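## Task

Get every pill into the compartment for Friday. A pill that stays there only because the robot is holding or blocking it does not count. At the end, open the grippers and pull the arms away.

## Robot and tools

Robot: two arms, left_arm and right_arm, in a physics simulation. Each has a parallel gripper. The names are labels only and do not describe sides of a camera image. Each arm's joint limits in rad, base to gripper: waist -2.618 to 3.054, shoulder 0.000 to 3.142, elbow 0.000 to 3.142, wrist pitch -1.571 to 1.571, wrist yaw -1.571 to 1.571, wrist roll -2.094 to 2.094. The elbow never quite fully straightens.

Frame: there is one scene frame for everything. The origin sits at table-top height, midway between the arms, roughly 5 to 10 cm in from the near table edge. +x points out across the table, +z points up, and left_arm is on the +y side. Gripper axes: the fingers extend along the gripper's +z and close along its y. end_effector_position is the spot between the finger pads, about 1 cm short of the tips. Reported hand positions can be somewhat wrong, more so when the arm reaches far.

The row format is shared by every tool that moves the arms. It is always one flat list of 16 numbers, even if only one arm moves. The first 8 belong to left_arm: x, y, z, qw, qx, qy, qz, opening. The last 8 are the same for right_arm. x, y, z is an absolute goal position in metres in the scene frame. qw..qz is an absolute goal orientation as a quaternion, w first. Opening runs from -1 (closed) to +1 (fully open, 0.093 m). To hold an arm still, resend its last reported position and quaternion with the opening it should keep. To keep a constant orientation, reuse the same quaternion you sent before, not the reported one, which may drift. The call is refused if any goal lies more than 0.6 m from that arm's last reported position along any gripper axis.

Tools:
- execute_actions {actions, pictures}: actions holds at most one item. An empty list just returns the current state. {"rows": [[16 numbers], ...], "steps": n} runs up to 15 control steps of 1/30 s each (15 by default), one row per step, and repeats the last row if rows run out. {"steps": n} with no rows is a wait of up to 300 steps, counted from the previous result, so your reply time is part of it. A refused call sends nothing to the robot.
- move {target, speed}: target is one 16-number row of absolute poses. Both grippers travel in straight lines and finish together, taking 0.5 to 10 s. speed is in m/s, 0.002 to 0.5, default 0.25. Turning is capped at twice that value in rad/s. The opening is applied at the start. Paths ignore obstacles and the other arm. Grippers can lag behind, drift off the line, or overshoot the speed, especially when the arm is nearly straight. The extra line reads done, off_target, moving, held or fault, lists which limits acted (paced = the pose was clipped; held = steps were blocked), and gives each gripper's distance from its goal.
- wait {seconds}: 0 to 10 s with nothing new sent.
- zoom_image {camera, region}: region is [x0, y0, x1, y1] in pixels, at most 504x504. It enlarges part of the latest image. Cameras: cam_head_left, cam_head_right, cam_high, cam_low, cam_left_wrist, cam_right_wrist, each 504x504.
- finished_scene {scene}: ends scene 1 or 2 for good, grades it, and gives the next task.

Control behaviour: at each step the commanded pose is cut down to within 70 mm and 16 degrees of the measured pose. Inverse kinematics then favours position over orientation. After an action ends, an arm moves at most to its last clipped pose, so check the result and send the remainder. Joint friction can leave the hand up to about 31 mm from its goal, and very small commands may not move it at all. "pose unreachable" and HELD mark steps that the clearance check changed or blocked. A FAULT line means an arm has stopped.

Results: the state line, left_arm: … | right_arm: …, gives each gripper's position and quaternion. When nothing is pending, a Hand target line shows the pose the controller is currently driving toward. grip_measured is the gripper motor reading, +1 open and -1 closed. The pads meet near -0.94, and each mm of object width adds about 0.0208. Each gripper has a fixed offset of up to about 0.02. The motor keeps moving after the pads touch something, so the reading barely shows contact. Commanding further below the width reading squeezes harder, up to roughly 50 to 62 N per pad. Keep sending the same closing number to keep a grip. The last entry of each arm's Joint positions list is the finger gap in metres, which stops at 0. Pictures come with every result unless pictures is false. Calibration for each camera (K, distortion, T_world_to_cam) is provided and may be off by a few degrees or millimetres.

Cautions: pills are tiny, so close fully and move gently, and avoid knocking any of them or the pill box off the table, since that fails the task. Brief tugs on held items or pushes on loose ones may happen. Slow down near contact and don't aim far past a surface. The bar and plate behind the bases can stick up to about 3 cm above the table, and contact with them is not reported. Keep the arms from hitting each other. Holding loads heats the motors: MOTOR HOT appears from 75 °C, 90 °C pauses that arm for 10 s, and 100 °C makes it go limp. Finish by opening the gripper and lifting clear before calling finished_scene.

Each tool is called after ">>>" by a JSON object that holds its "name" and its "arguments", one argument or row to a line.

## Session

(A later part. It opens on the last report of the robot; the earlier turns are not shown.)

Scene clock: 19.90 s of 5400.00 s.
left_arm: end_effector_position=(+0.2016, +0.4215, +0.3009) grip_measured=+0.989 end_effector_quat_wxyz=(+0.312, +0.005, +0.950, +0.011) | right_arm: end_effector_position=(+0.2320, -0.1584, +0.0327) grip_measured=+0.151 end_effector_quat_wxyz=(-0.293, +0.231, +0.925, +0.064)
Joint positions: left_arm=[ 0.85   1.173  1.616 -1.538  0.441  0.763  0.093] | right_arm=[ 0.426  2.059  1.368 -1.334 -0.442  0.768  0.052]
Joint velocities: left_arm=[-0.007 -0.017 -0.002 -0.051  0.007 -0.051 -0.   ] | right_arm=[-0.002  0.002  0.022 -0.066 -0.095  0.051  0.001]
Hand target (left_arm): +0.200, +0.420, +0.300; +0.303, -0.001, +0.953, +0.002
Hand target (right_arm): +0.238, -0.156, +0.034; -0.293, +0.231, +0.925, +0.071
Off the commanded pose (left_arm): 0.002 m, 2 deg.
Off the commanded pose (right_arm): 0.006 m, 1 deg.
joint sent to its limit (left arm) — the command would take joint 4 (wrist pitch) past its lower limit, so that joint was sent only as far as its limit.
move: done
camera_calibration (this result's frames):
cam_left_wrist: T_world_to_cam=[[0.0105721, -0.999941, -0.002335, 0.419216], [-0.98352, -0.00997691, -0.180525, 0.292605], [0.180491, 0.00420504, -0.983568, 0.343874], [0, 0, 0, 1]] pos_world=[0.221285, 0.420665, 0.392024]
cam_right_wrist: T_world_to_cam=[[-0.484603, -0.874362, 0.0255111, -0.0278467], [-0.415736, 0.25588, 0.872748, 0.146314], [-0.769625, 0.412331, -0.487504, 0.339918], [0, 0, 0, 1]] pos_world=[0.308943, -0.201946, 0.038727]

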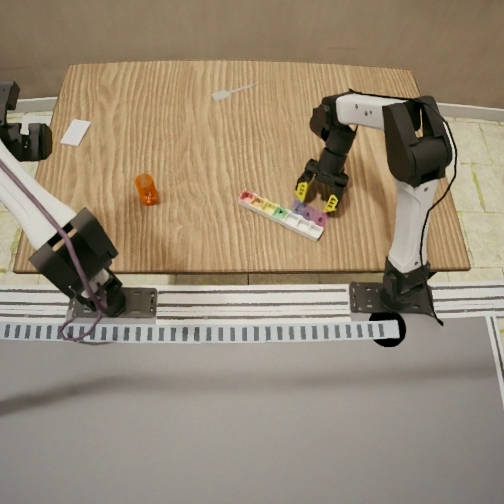

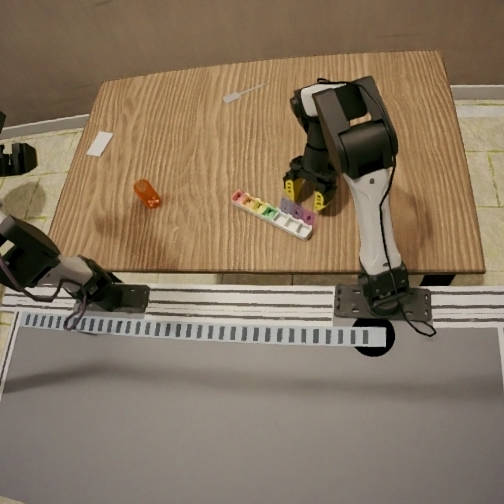

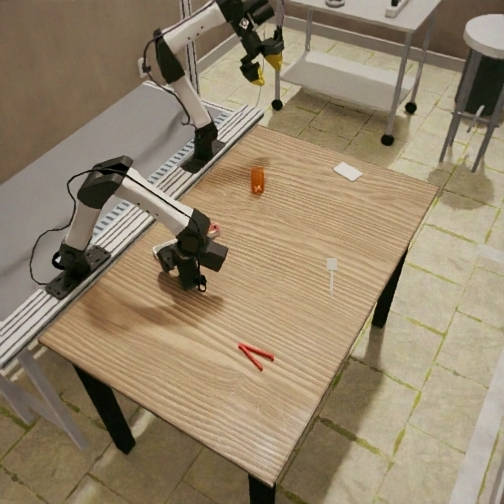

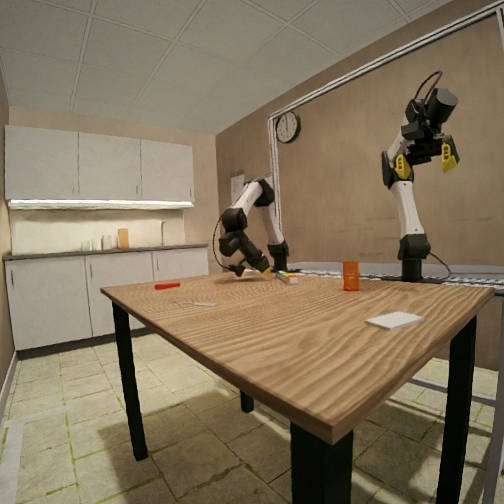

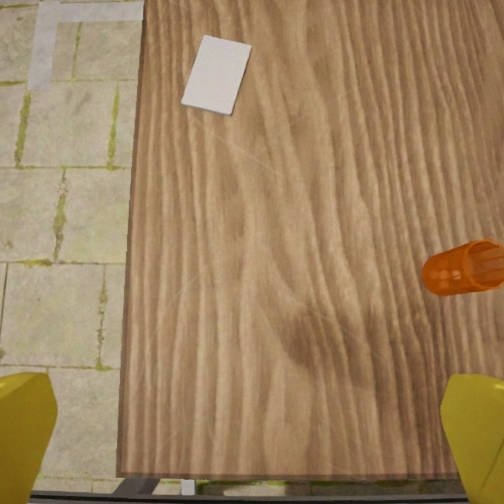

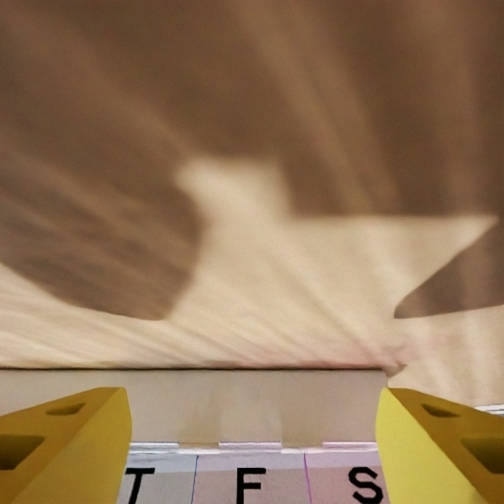

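>>> {"name": "move", "arguments": {
  "target": [0.2,0.42,0.3,0.3,0,0.95,0,1,0.182,-0.131,0.057,-0.292,0.231,0.925,0.073,0.15],
  "speed": 0.025
}}

>>> {"name": "zoom_image", "arguments": {
  "camera": "cam_head_right",
  "region": [230,170,340,250]
}}

Scene clock: 23.17 s of 5400.00 s.
left_arm: end_effector_position=(+0.2016, +0.4215, +0.3009) grip_measured=+0.989 end_effector_quat_wxyz=(+0.312, +0.005, +0.950, +0.011) | right_arm: end_effector_position=(+0.1865, -0.1328, +0.0556) grip_measured=+0.151 end_effector_quat_wxyz=(-0.292, +0.231, +0.926, +0.069)
Joint positions: left_arm=[ 0.85   1.173  1.616 -1.538  0.441  0.763  0.093] | right_arm=[ 0.555  1.896  1.241 -1.304 -0.502  0.898  0.052]
Joint velocities: left_arm=[-0.002 -0.007  0.012 -0.007  0.037 -0.066 -0.001] | right_arm=[ 0.012  0.007  0.007 -0.037  0.007  0.051  0.001]
Hand target (left_arm): +0.200, +0.420, +0.300; +0.303, -0.001, +0.953, +0.002
Hand target (right_arm): +0.182, -0.132, +0.056; -0.292, +0.231, +0.925, +0.072
Off the commanded pose (left_arm): 0.002 m, 2 deg.
Off the commanded pose (right_arm): 0.005 m, 0 deg.
joint sent to its limit (left arm) — the command would take joint 4 (wrist pitch) past its lower limit, so that joint was sent only as far as its limit.
move: done
camera_calibration (this result's frames):
cam_left_wrist: T_world_to_cam=[[0.0105721, -0.999941, -0.002335, 0.419216], [-0.98352, -0.00997691, -0.180525, 0.292605], [0.180491, 0.00420504, -0.983568, 0.343874], [0, 0, 0, 1]] pos_world=[0.221285, 0.420665, 0.392024]
cam_right_wrist: T_world_to_cam=[[-0.486266, -0.873686, 0.0147561, -0.0271109], [-0.419048, 0.247981, 0.873444, 0.100322], [-0.766775, 0.418543, -0.486701, 0.305744], [0, 0, 0, 1]] pos_world=[0.263294, -0.176531, 0.0615806]

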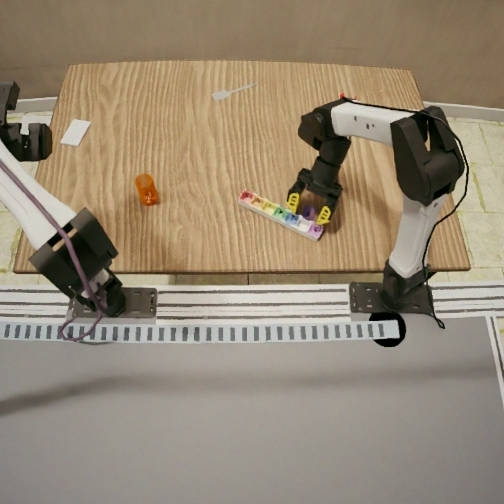

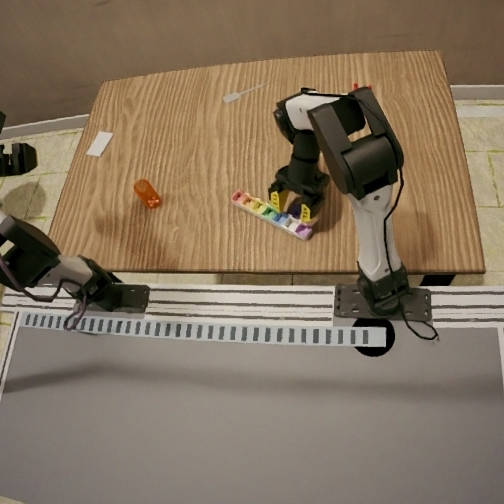

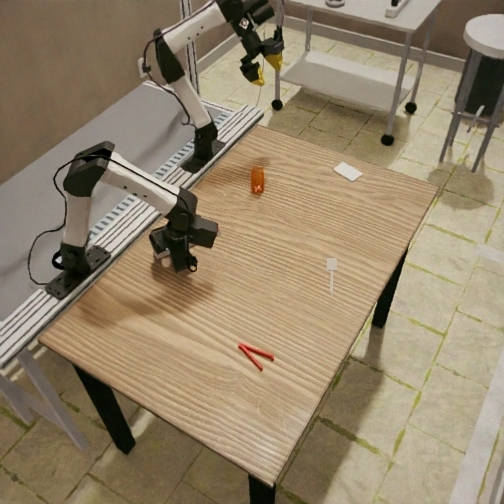

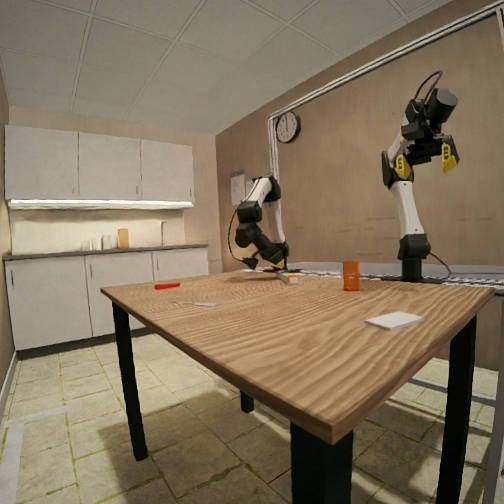

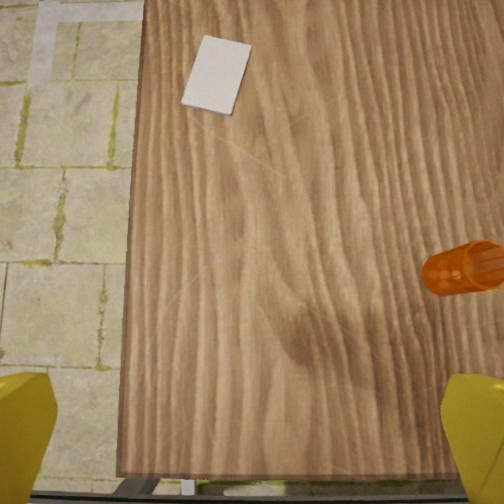

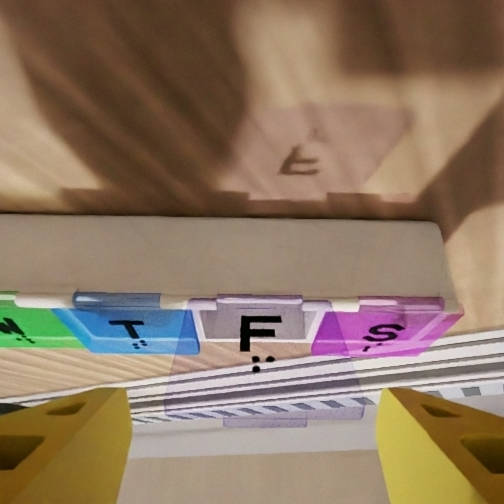

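Region (230, 170, 340, 250) of cam_head_right's 504x504 image, scaled by 4.582, with more detail than that image has; it fills the top 367 rows of this view, and the rest is white.

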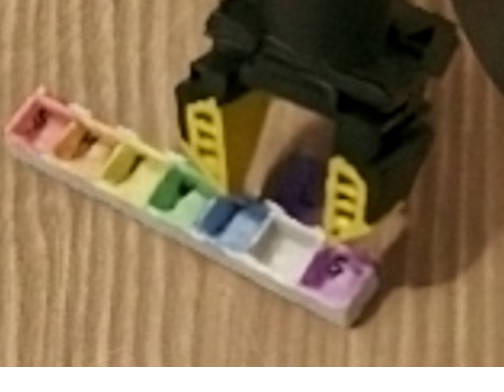

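>>> {"name": "move", "arguments": {
  "target": [0.2,0.42,0.3,0.3,0,0.95,0,1,0.2,-0.13,0.13,-0.1,0.2,0.97,0.03,0.15],
  "speed": 0.15
}}

>>> {"name": "move", "arguments": {
  "target": [0.2,0.42,0.3,0.3,0,0.95,0,1,0.24,0.16,0.095,0.513,-0.426,0.669,0.327,1]
}}

Scene clock: 25.53 s of 5400.00 s.
left_arm: end_effector_position=(+0.2016, +0.4215, +0.3009) grip_measured=+0.989 end_effector_quat_wxyz=(+0.312, +0.005, +0.950, +0.011) | right_arm: end_effector_position=(+0.1956, -0.1342, +0.1188) grip_measured=+0.151 end_effector_quat_wxyz=(-0.114, +0.203, +0.972, +0.022)
Joint positions: left_arm=[ 0.85   1.173  1.616 -1.538  0.441  0.763  0.093] | right_arm=[ 0.706  1.678  1.361 -1.386 -0.21   1.056  0.052]
Joint velocities: left_arm=[ 0.007 -0.017 -0.002 -0.022 -0.007 -0.022  0.001] | right_arm=[-0.002  0.002 -0.012 -0.037 -0.007 -0.051  0.001]
Hand target (left_arm): +0.200, +0.420, +0.300; +0.303, -0.001, +0.953, +0.002
Hand target (right_arm): +0.199, -0.131, +0.129; -0.100, +0.201, +0.974, +0.032
Off the commanded pose (left_arm): 0.002 m, 2 deg.
Off the commanded pose (right_arm): 0.013 m, 2 deg.
joint sent to its limit (left arm) — the command would take joint 4 (wrist pitch) past its lower limit, so that joint was sent only as far as its limit.
move: off_target (right_arm)
camera_calibration (this result's frames):
cam_left_wrist: T_world_to_cam=[[0.0105721, -0.999941, -0.002335, 0.419216], [-0.98352, -0.00997691, -0.180525, 0.292605], [0.180491, 0.00420504, -0.983568, 0.343874], [0, 0, 0, 1]] pos_world=[0.221285, 0.420665, 0.392024]
cam_right_wrist: T_world_to_cam=[[-0.420263, -0.907399, 0.00254544, -0.0407711], [-0.701565, 0.326707, 0.6333, 0.143656], [-0.575487, 0.264366, -0.773902, 0.320104], [0, 0, 0, 1]] pos_world=[0.267865, -0.168554, 0.156855]

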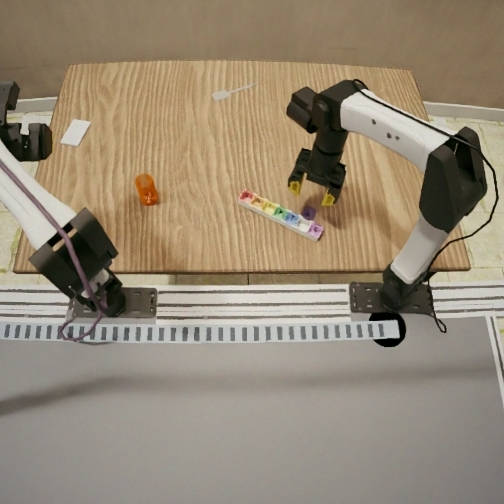

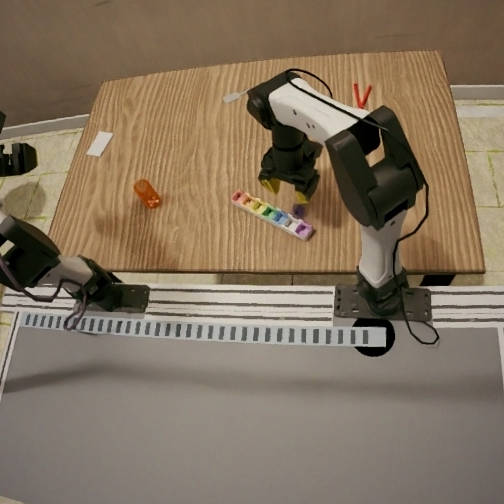

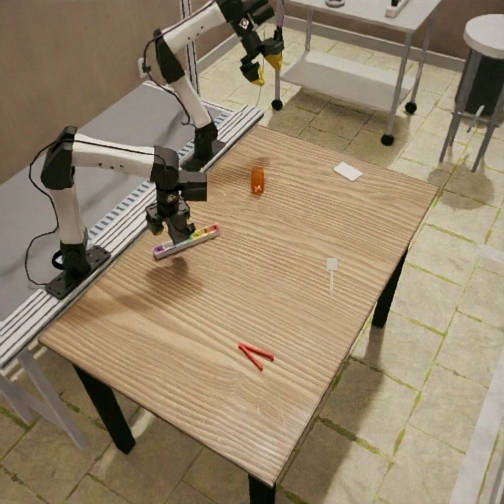

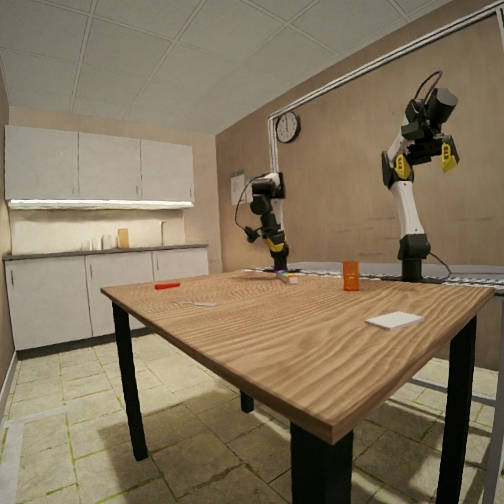

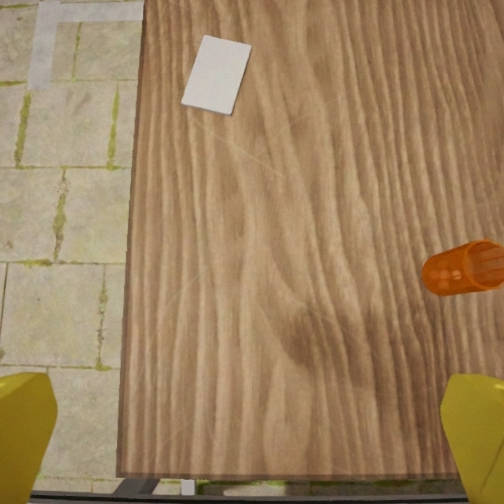

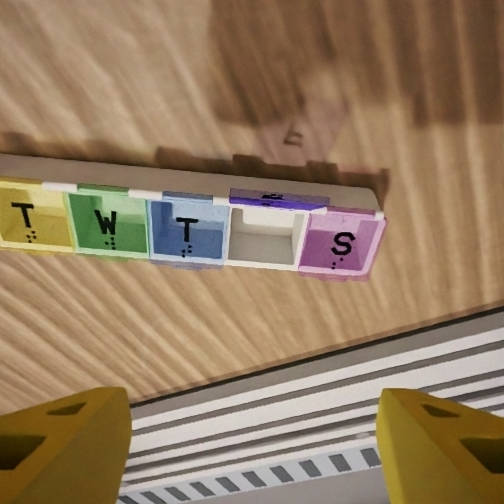

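Scene clock: 30.33 s of 5400.00 s.
left_arm: end_effector_position=(+0.2016, +0.4215, +0.3009) grip_measured=+0.989 end_effector_quat_wxyz=(+0.312, +0.005, +0.950, +0.011) | right_arm: end_effector_position=(+0.2317, +0.1538, +0.0840) grip_measured=+0.988 end_effector_quat_wxyz=(+0.498, -0.432, +0.678, +0.326)
Joint positions: left_arm=[ 0.85   1.173  1.616 -1.538  0.441  0.763  0.093] | right_arm=[ 1.169  2.031  0.917  0.808 -0.03   0.018  0.093]
Joint velocities: left_arm=[-0.012 -0.012 -0.007 -0.051 -0.022 -0.051  0.002] | right_arm=[ 0.007 -0.002 -0.012 -0.007  0.051  0.007 -0.001]
Hand target (left_arm): +0.200, +0.420, +0.300; +0.303, -0.001, +0.953, +0.002
Hand target (right_arm): +0.238, +0.161, +0.094; +0.510, -0.428, +0.668, +0.332
Off the commanded pose (left_arm): 0.002 m, 2 deg.
Off the commanded pose (right_arm): 0.015 m, 2 deg.
joint sent to its limit (left arm) — the command would take joint 4 (wrist pitch) past its lower limit, so that joint was sent only as far as its limit.
move: off_target (right_arm)
camera_calibration (this result's frames):
cam_left_wrist: T_world_to_cam=[[0.0105721, -0.999941, -0.002335, 0.419216], [-0.98352, -0.00997691, -0.180525, 0.292605], [0.180491, 0.00420504, -0.983568, 0.343874], [0, 0, 0, 1]] pos_world=[0.221285, 0.420665, 0.392024]
cam_right_wrist: T_world_to_cam=[[0.909333, -0.414556, -0.0354491, -0.144869], [-0.306017, -0.608652, -0.732049, 0.263772], [0.281899, 0.676525, -0.680329, -0.0321176], [0, 0, 0, 1]] pos_world=[0.221506, 0.122217, 0.166108]

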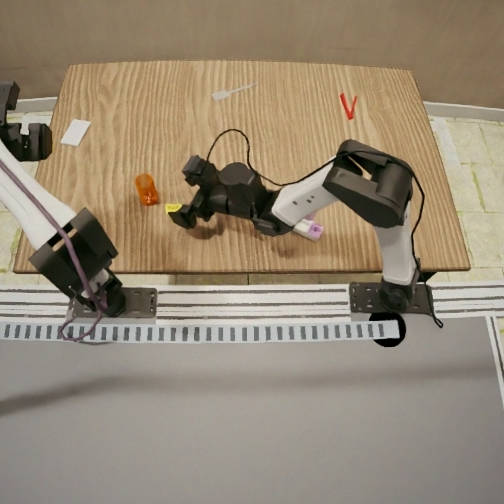

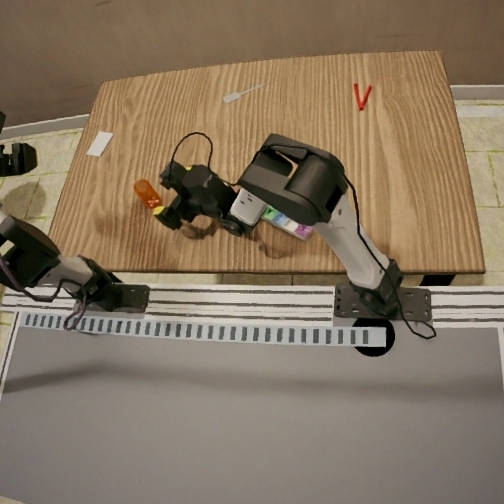

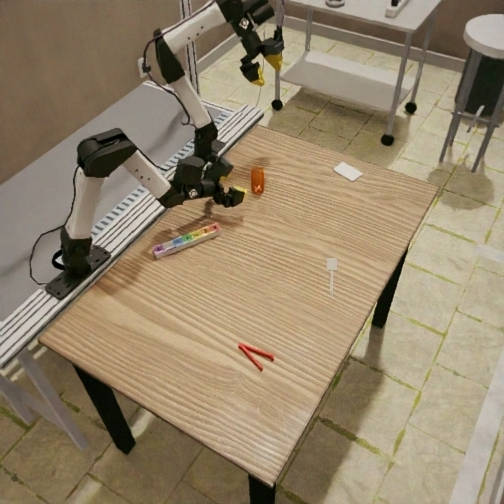

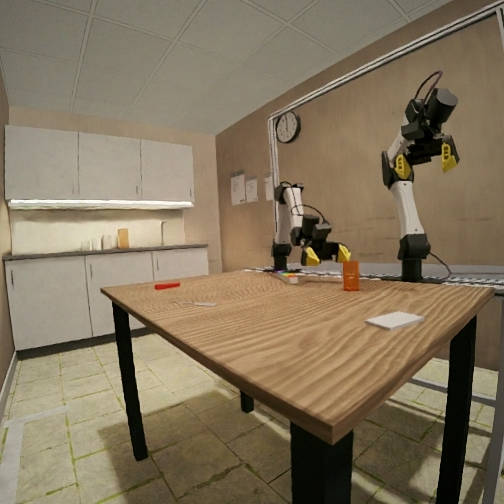

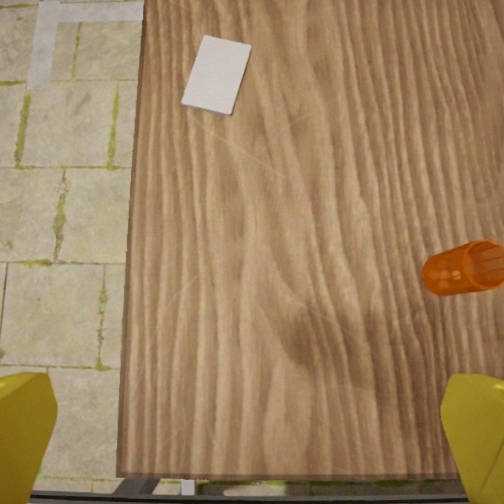

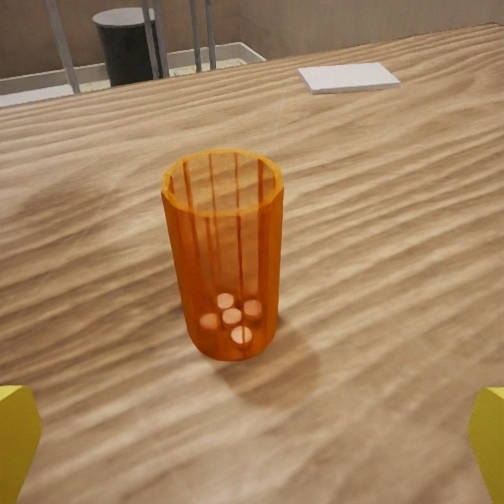

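>>> {"name": "move", "arguments": {
  "target": [0.2,0.42,0.3,0.3,0,0.95,0,1,0.261,0.247,0.047,0.513,-0.426,0.669,0.327,1],
  "speed": 0.08
}}

Scene clock: 32.40 s of 5400.00 s.
left_arm: end_effector_position=(+0.2016, +0.4215, +0.3009) grip_measured=+0.989 end_effector_quat_wxyz=(+0.312, +0.005, +0.950, +0.011) | right_arm: end_effector_position=(+0.2588, +0.2417, +0.0450) grip_measured=+0.988 end_effector_quat_wxyz=(+0.509, -0.430, +0.671, +0.326)
Joint positions: left_arm=[ 0.85   1.173  1.616 -1.538  0.441  0.763  0.093] | right_arm=[1.203 2.392 1.348 0.76  0.011 0.017 0.093]
Joint velocities: left_arm=[ 0.007 -0.002  0.012  0.081 -0.007 -0.037  0.   ] | right_arm=[ 0.007  0.007  0.002  0.007 -0.051  0.007 -0.002]
Hand target (left_arm): +0.200, +0.420, +0.300; +0.303, -0.001, +0.953, +0.002
Hand target (right_arm): +0.260, +0.248, +0.048; +0.513, -0.427, +0.669, +0.327
Off the commanded pose (left_arm): 0.002 m, 2 deg.
Off the commanded pose (right_arm): 0.006 m, 1 deg.
joint sent to its limit (left arm) — the command would take joint 4 (wrist pitch) past its lower limit, so that joint was sent only as far as its limit.
move: done
camera_calibration (this result's frames):
cam_left_wrist: T_world_to_cam=[[0.0105721, -0.999941, -0.002335, 0.419216], [-0.98352, -0.00997691, -0.180525, 0.292605], [0.180491, 0.00420504, -0.983568, 0.343874], [0, 0, 0, 1]] pos_world=[0.221285, 0.420665, 0.392024]
cam_right_wrist: T_world_to_cam=[[0.907991, -0.418373, -0.0227233, -0.133756], [-0.293332, -0.596017, -0.747476, 0.291452], [0.29918, 0.685367, -0.6639, -0.133072], [0, 0, 0, 1]] pos_world=[0.246754, 0.208954, 0.126467]

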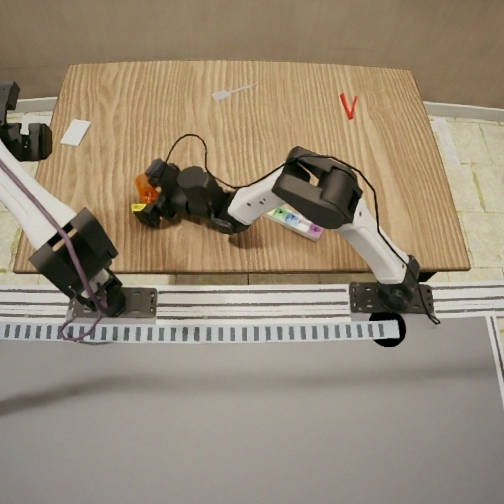

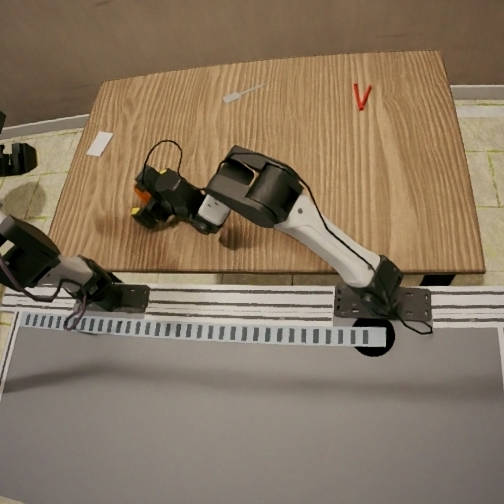

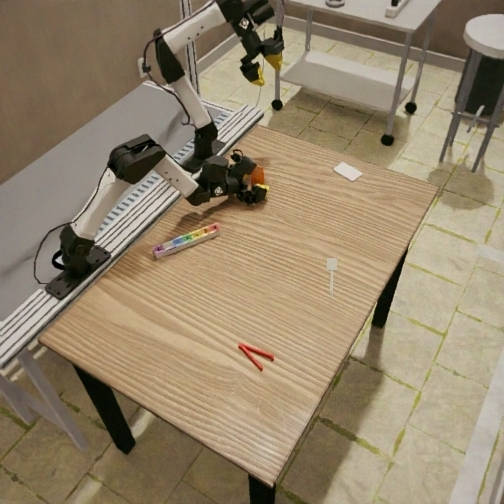

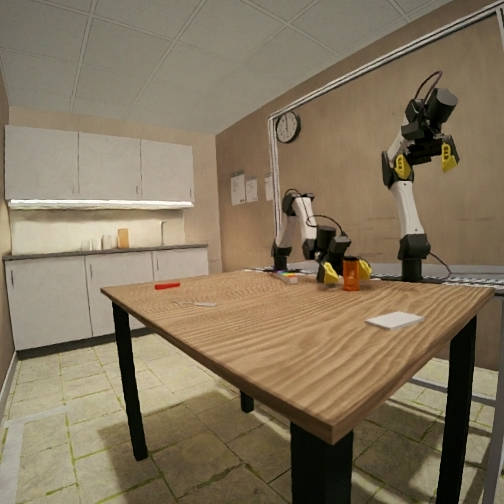

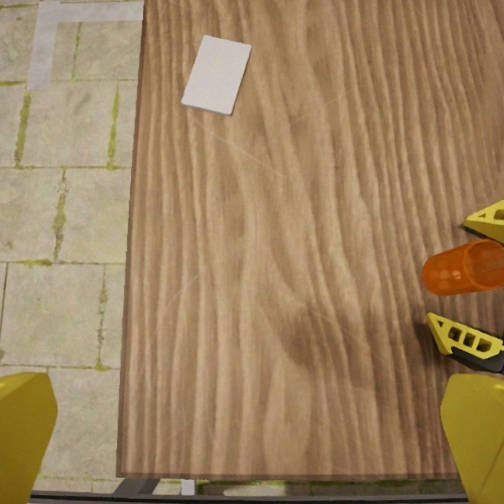

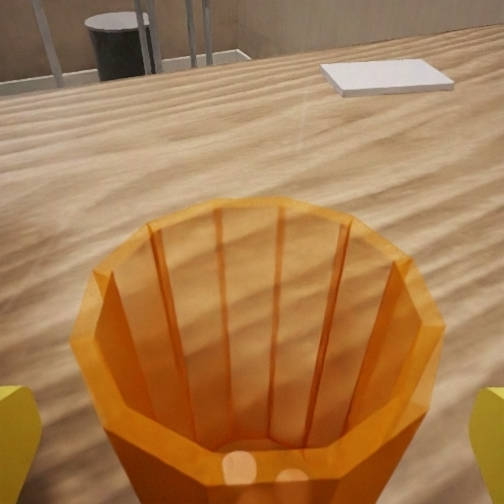

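>>> {"name": "move", "arguments": {
  "target": [0.2,0.42,0.3,0.3,0,0.95,0,1,0.261,0.247,0.047,0.513,-0.426,0.669,0.327,-0.27]
}}

>>> {"name": "move", "arguments": {
  "target": [0.2,0.42,0.3,0.3,0,0.95,0,1,0.25,0.22,0.13,0.513,-0.426,0.669,0.327,-0.27],
  "speed": 0.12
}}

>>> {"name": "move", "arguments": {
  "target": [0.2,0.42,0.3,0.3,0,0.95,0,1,0.142,-0.113,0.095,0.042,0.25,0.967,-0.011,-0.27],
  "speed": 0.15
}}

Scene clock: 34.83 s of 5400.00 s.
left_arm: end_effector_position=(+0.2016, +0.4215, +0.3009) grip_measured=+0.989 end_effector_quat_wxyz=(+0.312, +0.005, +0.950, +0.011) | right_arm: end_effector_position=(+0.2589, +0.2417, +0.0450) grip_measured=-0.252 end_effector_quat_wxyz=(+0.509, -0.430, +0.671, +0.325)
Joint positions: left_arm=[ 0.85   1.173  1.616 -1.538  0.441  0.763  0.093] | right_arm=[1.203 2.392 1.349 0.76  0.012 0.017 0.033]
Joint velocities: left_arm=[-0.017 -0.002  0.002  0.037  0.037  0.066  0.   ] | right_arm=[-0.002  0.017  0.002 -0.066 -0.037  0.022 -0.   ]
Hand target (left_arm): +0.200, +0.420, +0.300; +0.303, -0.001, +0.953, +0.002
Hand target (right_arm): +0.261, +0.247, +0.047; +0.513, -0.426, +0.669, +0.327
Off the commanded pose (left_arm): 0.002 m, 2 deg.
Off the commanded pose (right_arm): 0.006 m, 1 deg.
joint sent to its limit (left arm) — the command would take joint 4 (wrist pitch) past its lower limit, so that joint was sent only as far as its limit.
move: done
camera_calibration (this result's frames):
cam_left_wrist: T_world_to_cam=[[0.0105721, -0.999941, -0.002335, 0.419216], [-0.98352, -0.00997691, -0.180525, 0.292605], [0.180491, 0.00420504, -0.983568, 0.343874], [0, 0, 0, 1]] pos_world=[0.221285, 0.420665, 0.392024]
cam_right_wrist: T_world_to_cam=[[0.907682, -0.419054, -0.022511, -0.13365], [-0.293744, -0.596116, -0.747235, 0.291589], [0.299713, 0.684865, -0.664178, -0.13312], [0, 0, 0, 1]] pos_world=[0.246862, 0.208983, 0.126461]

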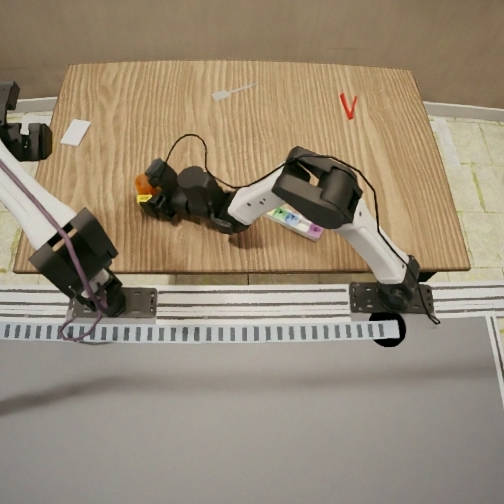

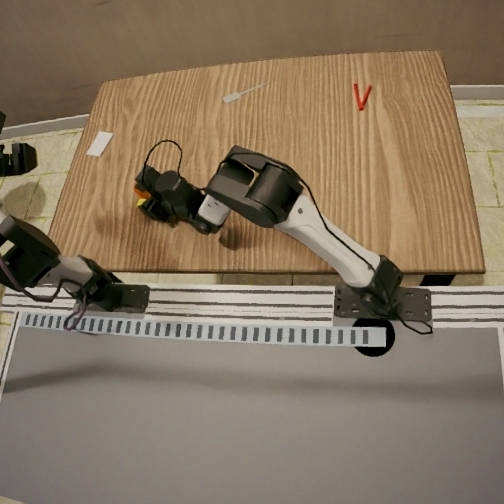

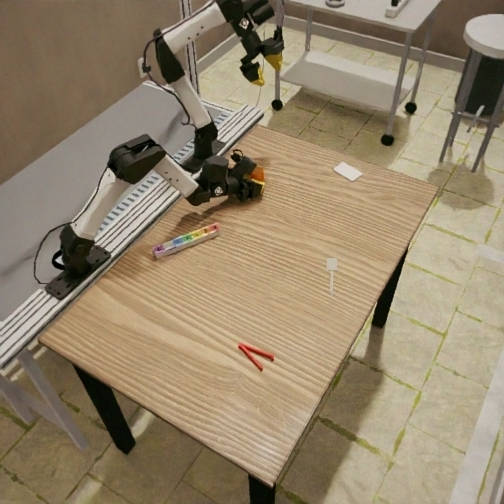

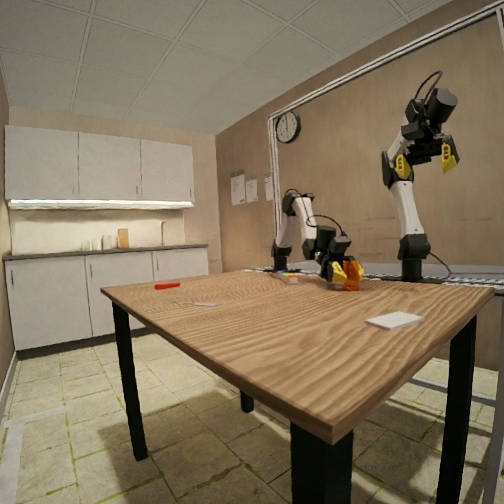

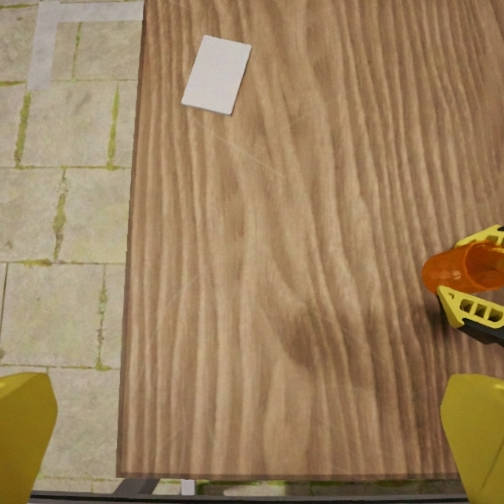

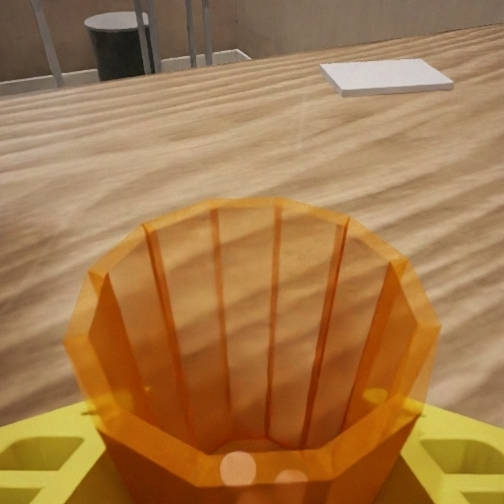

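Scene clock: 36.13 s of 5400.00 s.
left_arm: end_effector_position=(+0.2016, +0.4215, +0.3009) grip_measured=+0.989 end_effector_quat_wxyz=(+0.312, +0.005, +0.950, +0.011) | right_arm: end_effector_position=(+0.2503, +0.2252, +0.1326) grip_measured=-0.252 end_effector_quat_wxyz=(+0.517, -0.426, +0.665, +0.331)
Joint positions: left_arm=[ 0.85   1.173  1.616 -1.538  0.441  0.763  0.093] | right_arm=[1.203 2.135 1.293 0.583 0.012 0.017 0.033]
Joint velocities: left_arm=[ 0.017  0.002  0.002 -0.007  0.007  0.022  0.   ] | right_arm=[-0.002 -0.012 -0.002  0.022  0.051 -0.022 -0.001]
Hand target (left_arm): +0.200, +0.420, +0.300; +0.303, -0.001, +0.953, +0.002
Hand target (right_arm): +0.250, +0.219, +0.130; +0.513, -0.426, +0.669, +0.327
Off the commanded pose (left_arm): 0.002 m, 2 deg.
Off the commanded pose (right_arm): 0.006 m, 1 deg.
joint sent to its limit (left arm) — the command would take joint 4 (wrist pitch) past its lower limit, so that joint was sent only as far as its limit.
move: done
camera_calibration (this result's frames):
cam_left_wrist: T_world_to_cam=[[0.0105721, -0.999941, -0.002335, 0.419216], [-0.98352, -0.00997691, -0.180525, 0.292605], [0.180491, 0.00420504, -0.983568, 0.343874], [0, 0, 0, 1]] pos_world=[0.221285, 0.420665, 0.392024]
cam_right_wrist: T_world_to_cam=[[0.908055, -0.418223, -0.0229121, -0.130985], [-0.285973, -0.579084, -0.763466, 0.341108], [0.306032, 0.699822, -0.645441, -0.0685272], [0, 0, 0, 1]] pos_world=[0.237461, 0.190706, 0.213193]

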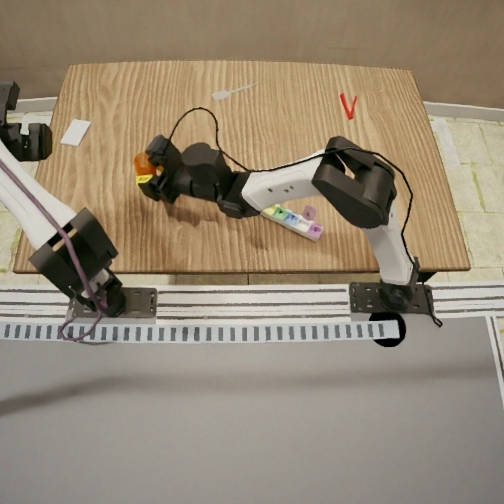

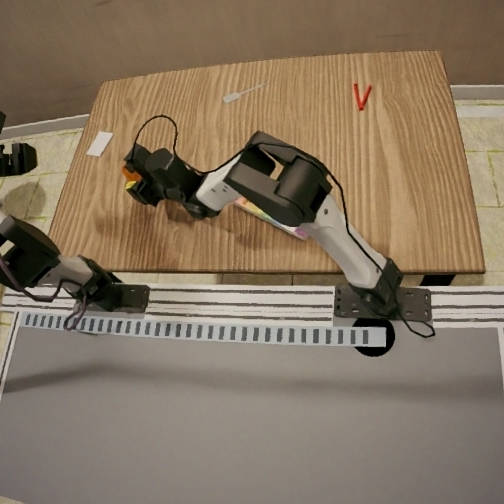

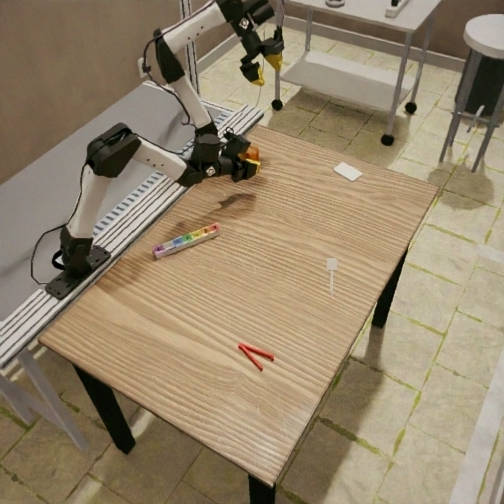

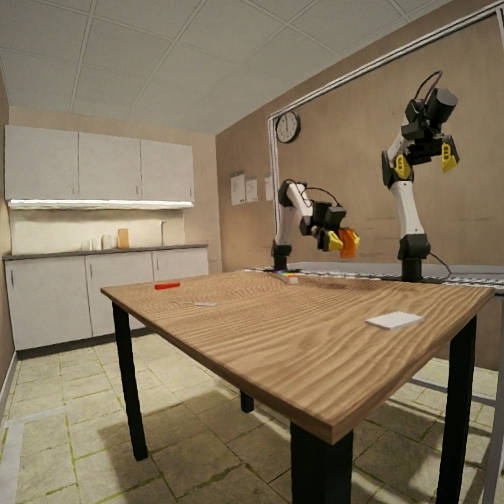

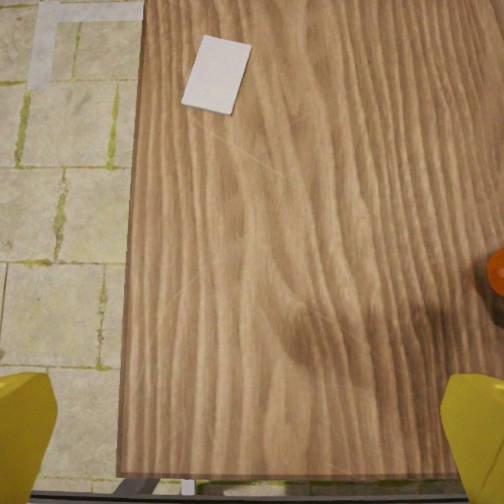

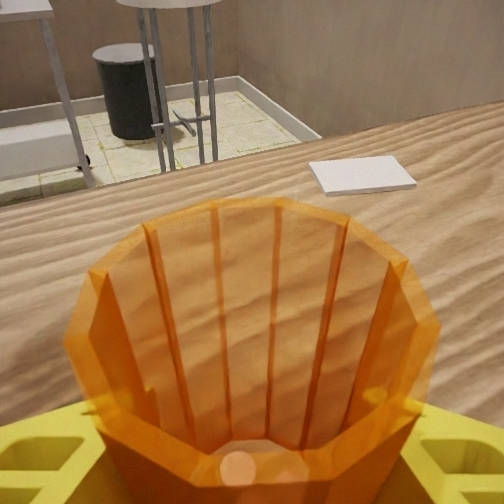

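Scene clock: 43.13 s of 5400.00 s.
left_arm: end_effector_position=(+0.2016, +0.4215, +0.3009) grip_measured=+0.989 end_effector_quat_wxyz=(+0.312, +0.005, +0.950, +0.011) | right_arm: end_effector_position=(+0.1467, -0.1133, +0.0921) grip_measured=-0.252 end_effector_quat_wxyz=(+0.050, +0.248, +0.967, -0.015)
Joint positions: left_arm=[ 0.85   1.173  1.616 -1.538  0.441  0.763  0.093] | right_arm=[ 1.092  1.53   1.125 -1.179  0.091  1.546  0.033]
Joint velocities: left_arm=[ 0.017  0.002  0.007 -0.022  0.022 -0.051 -0.   ] | right_arm=[-0.017  0.007  0.007 -0.081 -0.066  0.007 -0.   ]
Hand target (left_arm): +0.200, +0.420, +0.300; +0.303, -0.001, +0.953, +0.002
Hand target (right_arm): +0.145, -0.117, +0.095; +0.047, +0.255, +0.966, -0.011
Off the commanded pose (left_arm): 0.002 m, 2 deg.
Off the commanded pose (right_arm): 0.006 m, 1 deg.
joint sent to its limit (left arm) — the command would take joint 4 (wrist pitch) past its lower limit, so that joint was sent only as far as its limit.
move: done
camera_calibration (this result's frames):
cam_left_wrist: T_world_to_cam=[[0.0105721, -0.999941, -0.002335, 0.419216], [-0.98352, -0.00997691, -0.180525, 0.292605], [0.180491, 0.00420504, -0.983568, 0.343874], [0, 0, 0, 1]] pos_world=[0.221285, 0.420665, 0.392024]
cam_right_wrist: T_world_to_cam=[[-0.500456, -0.865754, -0.00359338, -0.0253161], [-0.814128, 0.469193, 0.342131, 0.178906], [-0.294515, 0.174147, -0.939645, 0.229617], [0, 0, 0, 1]] pos_world=[0.200608, -0.145846, 0.154458]

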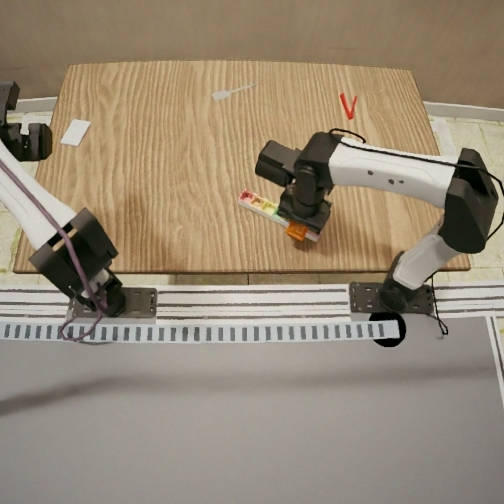

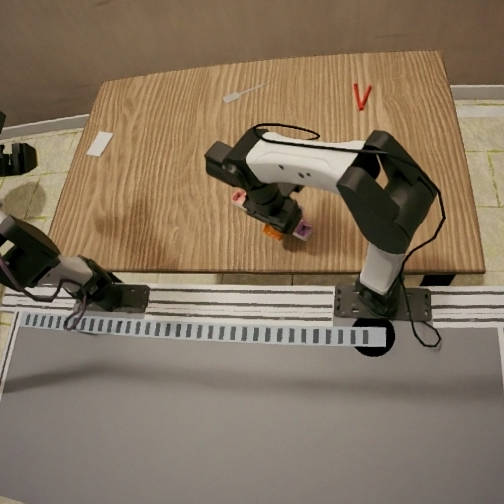

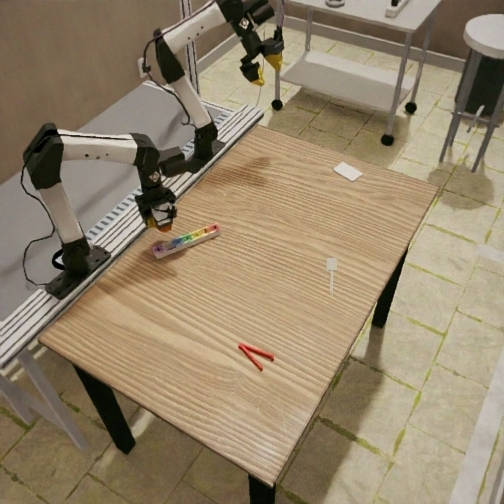

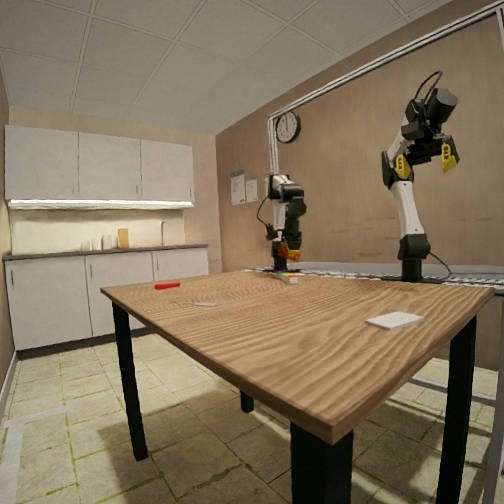

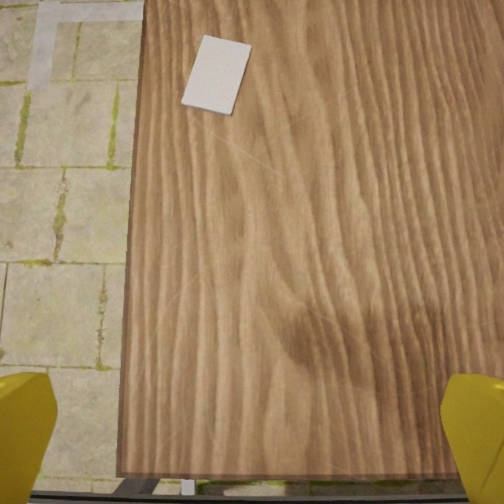

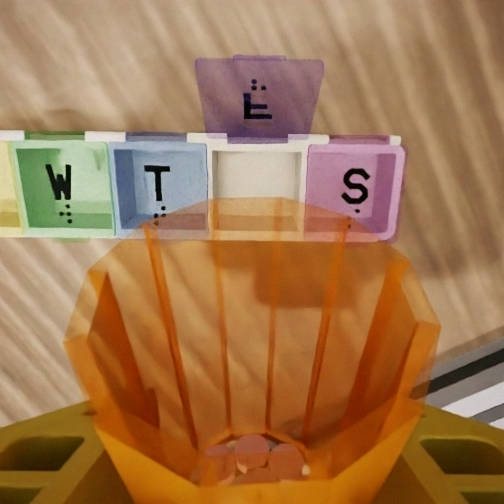

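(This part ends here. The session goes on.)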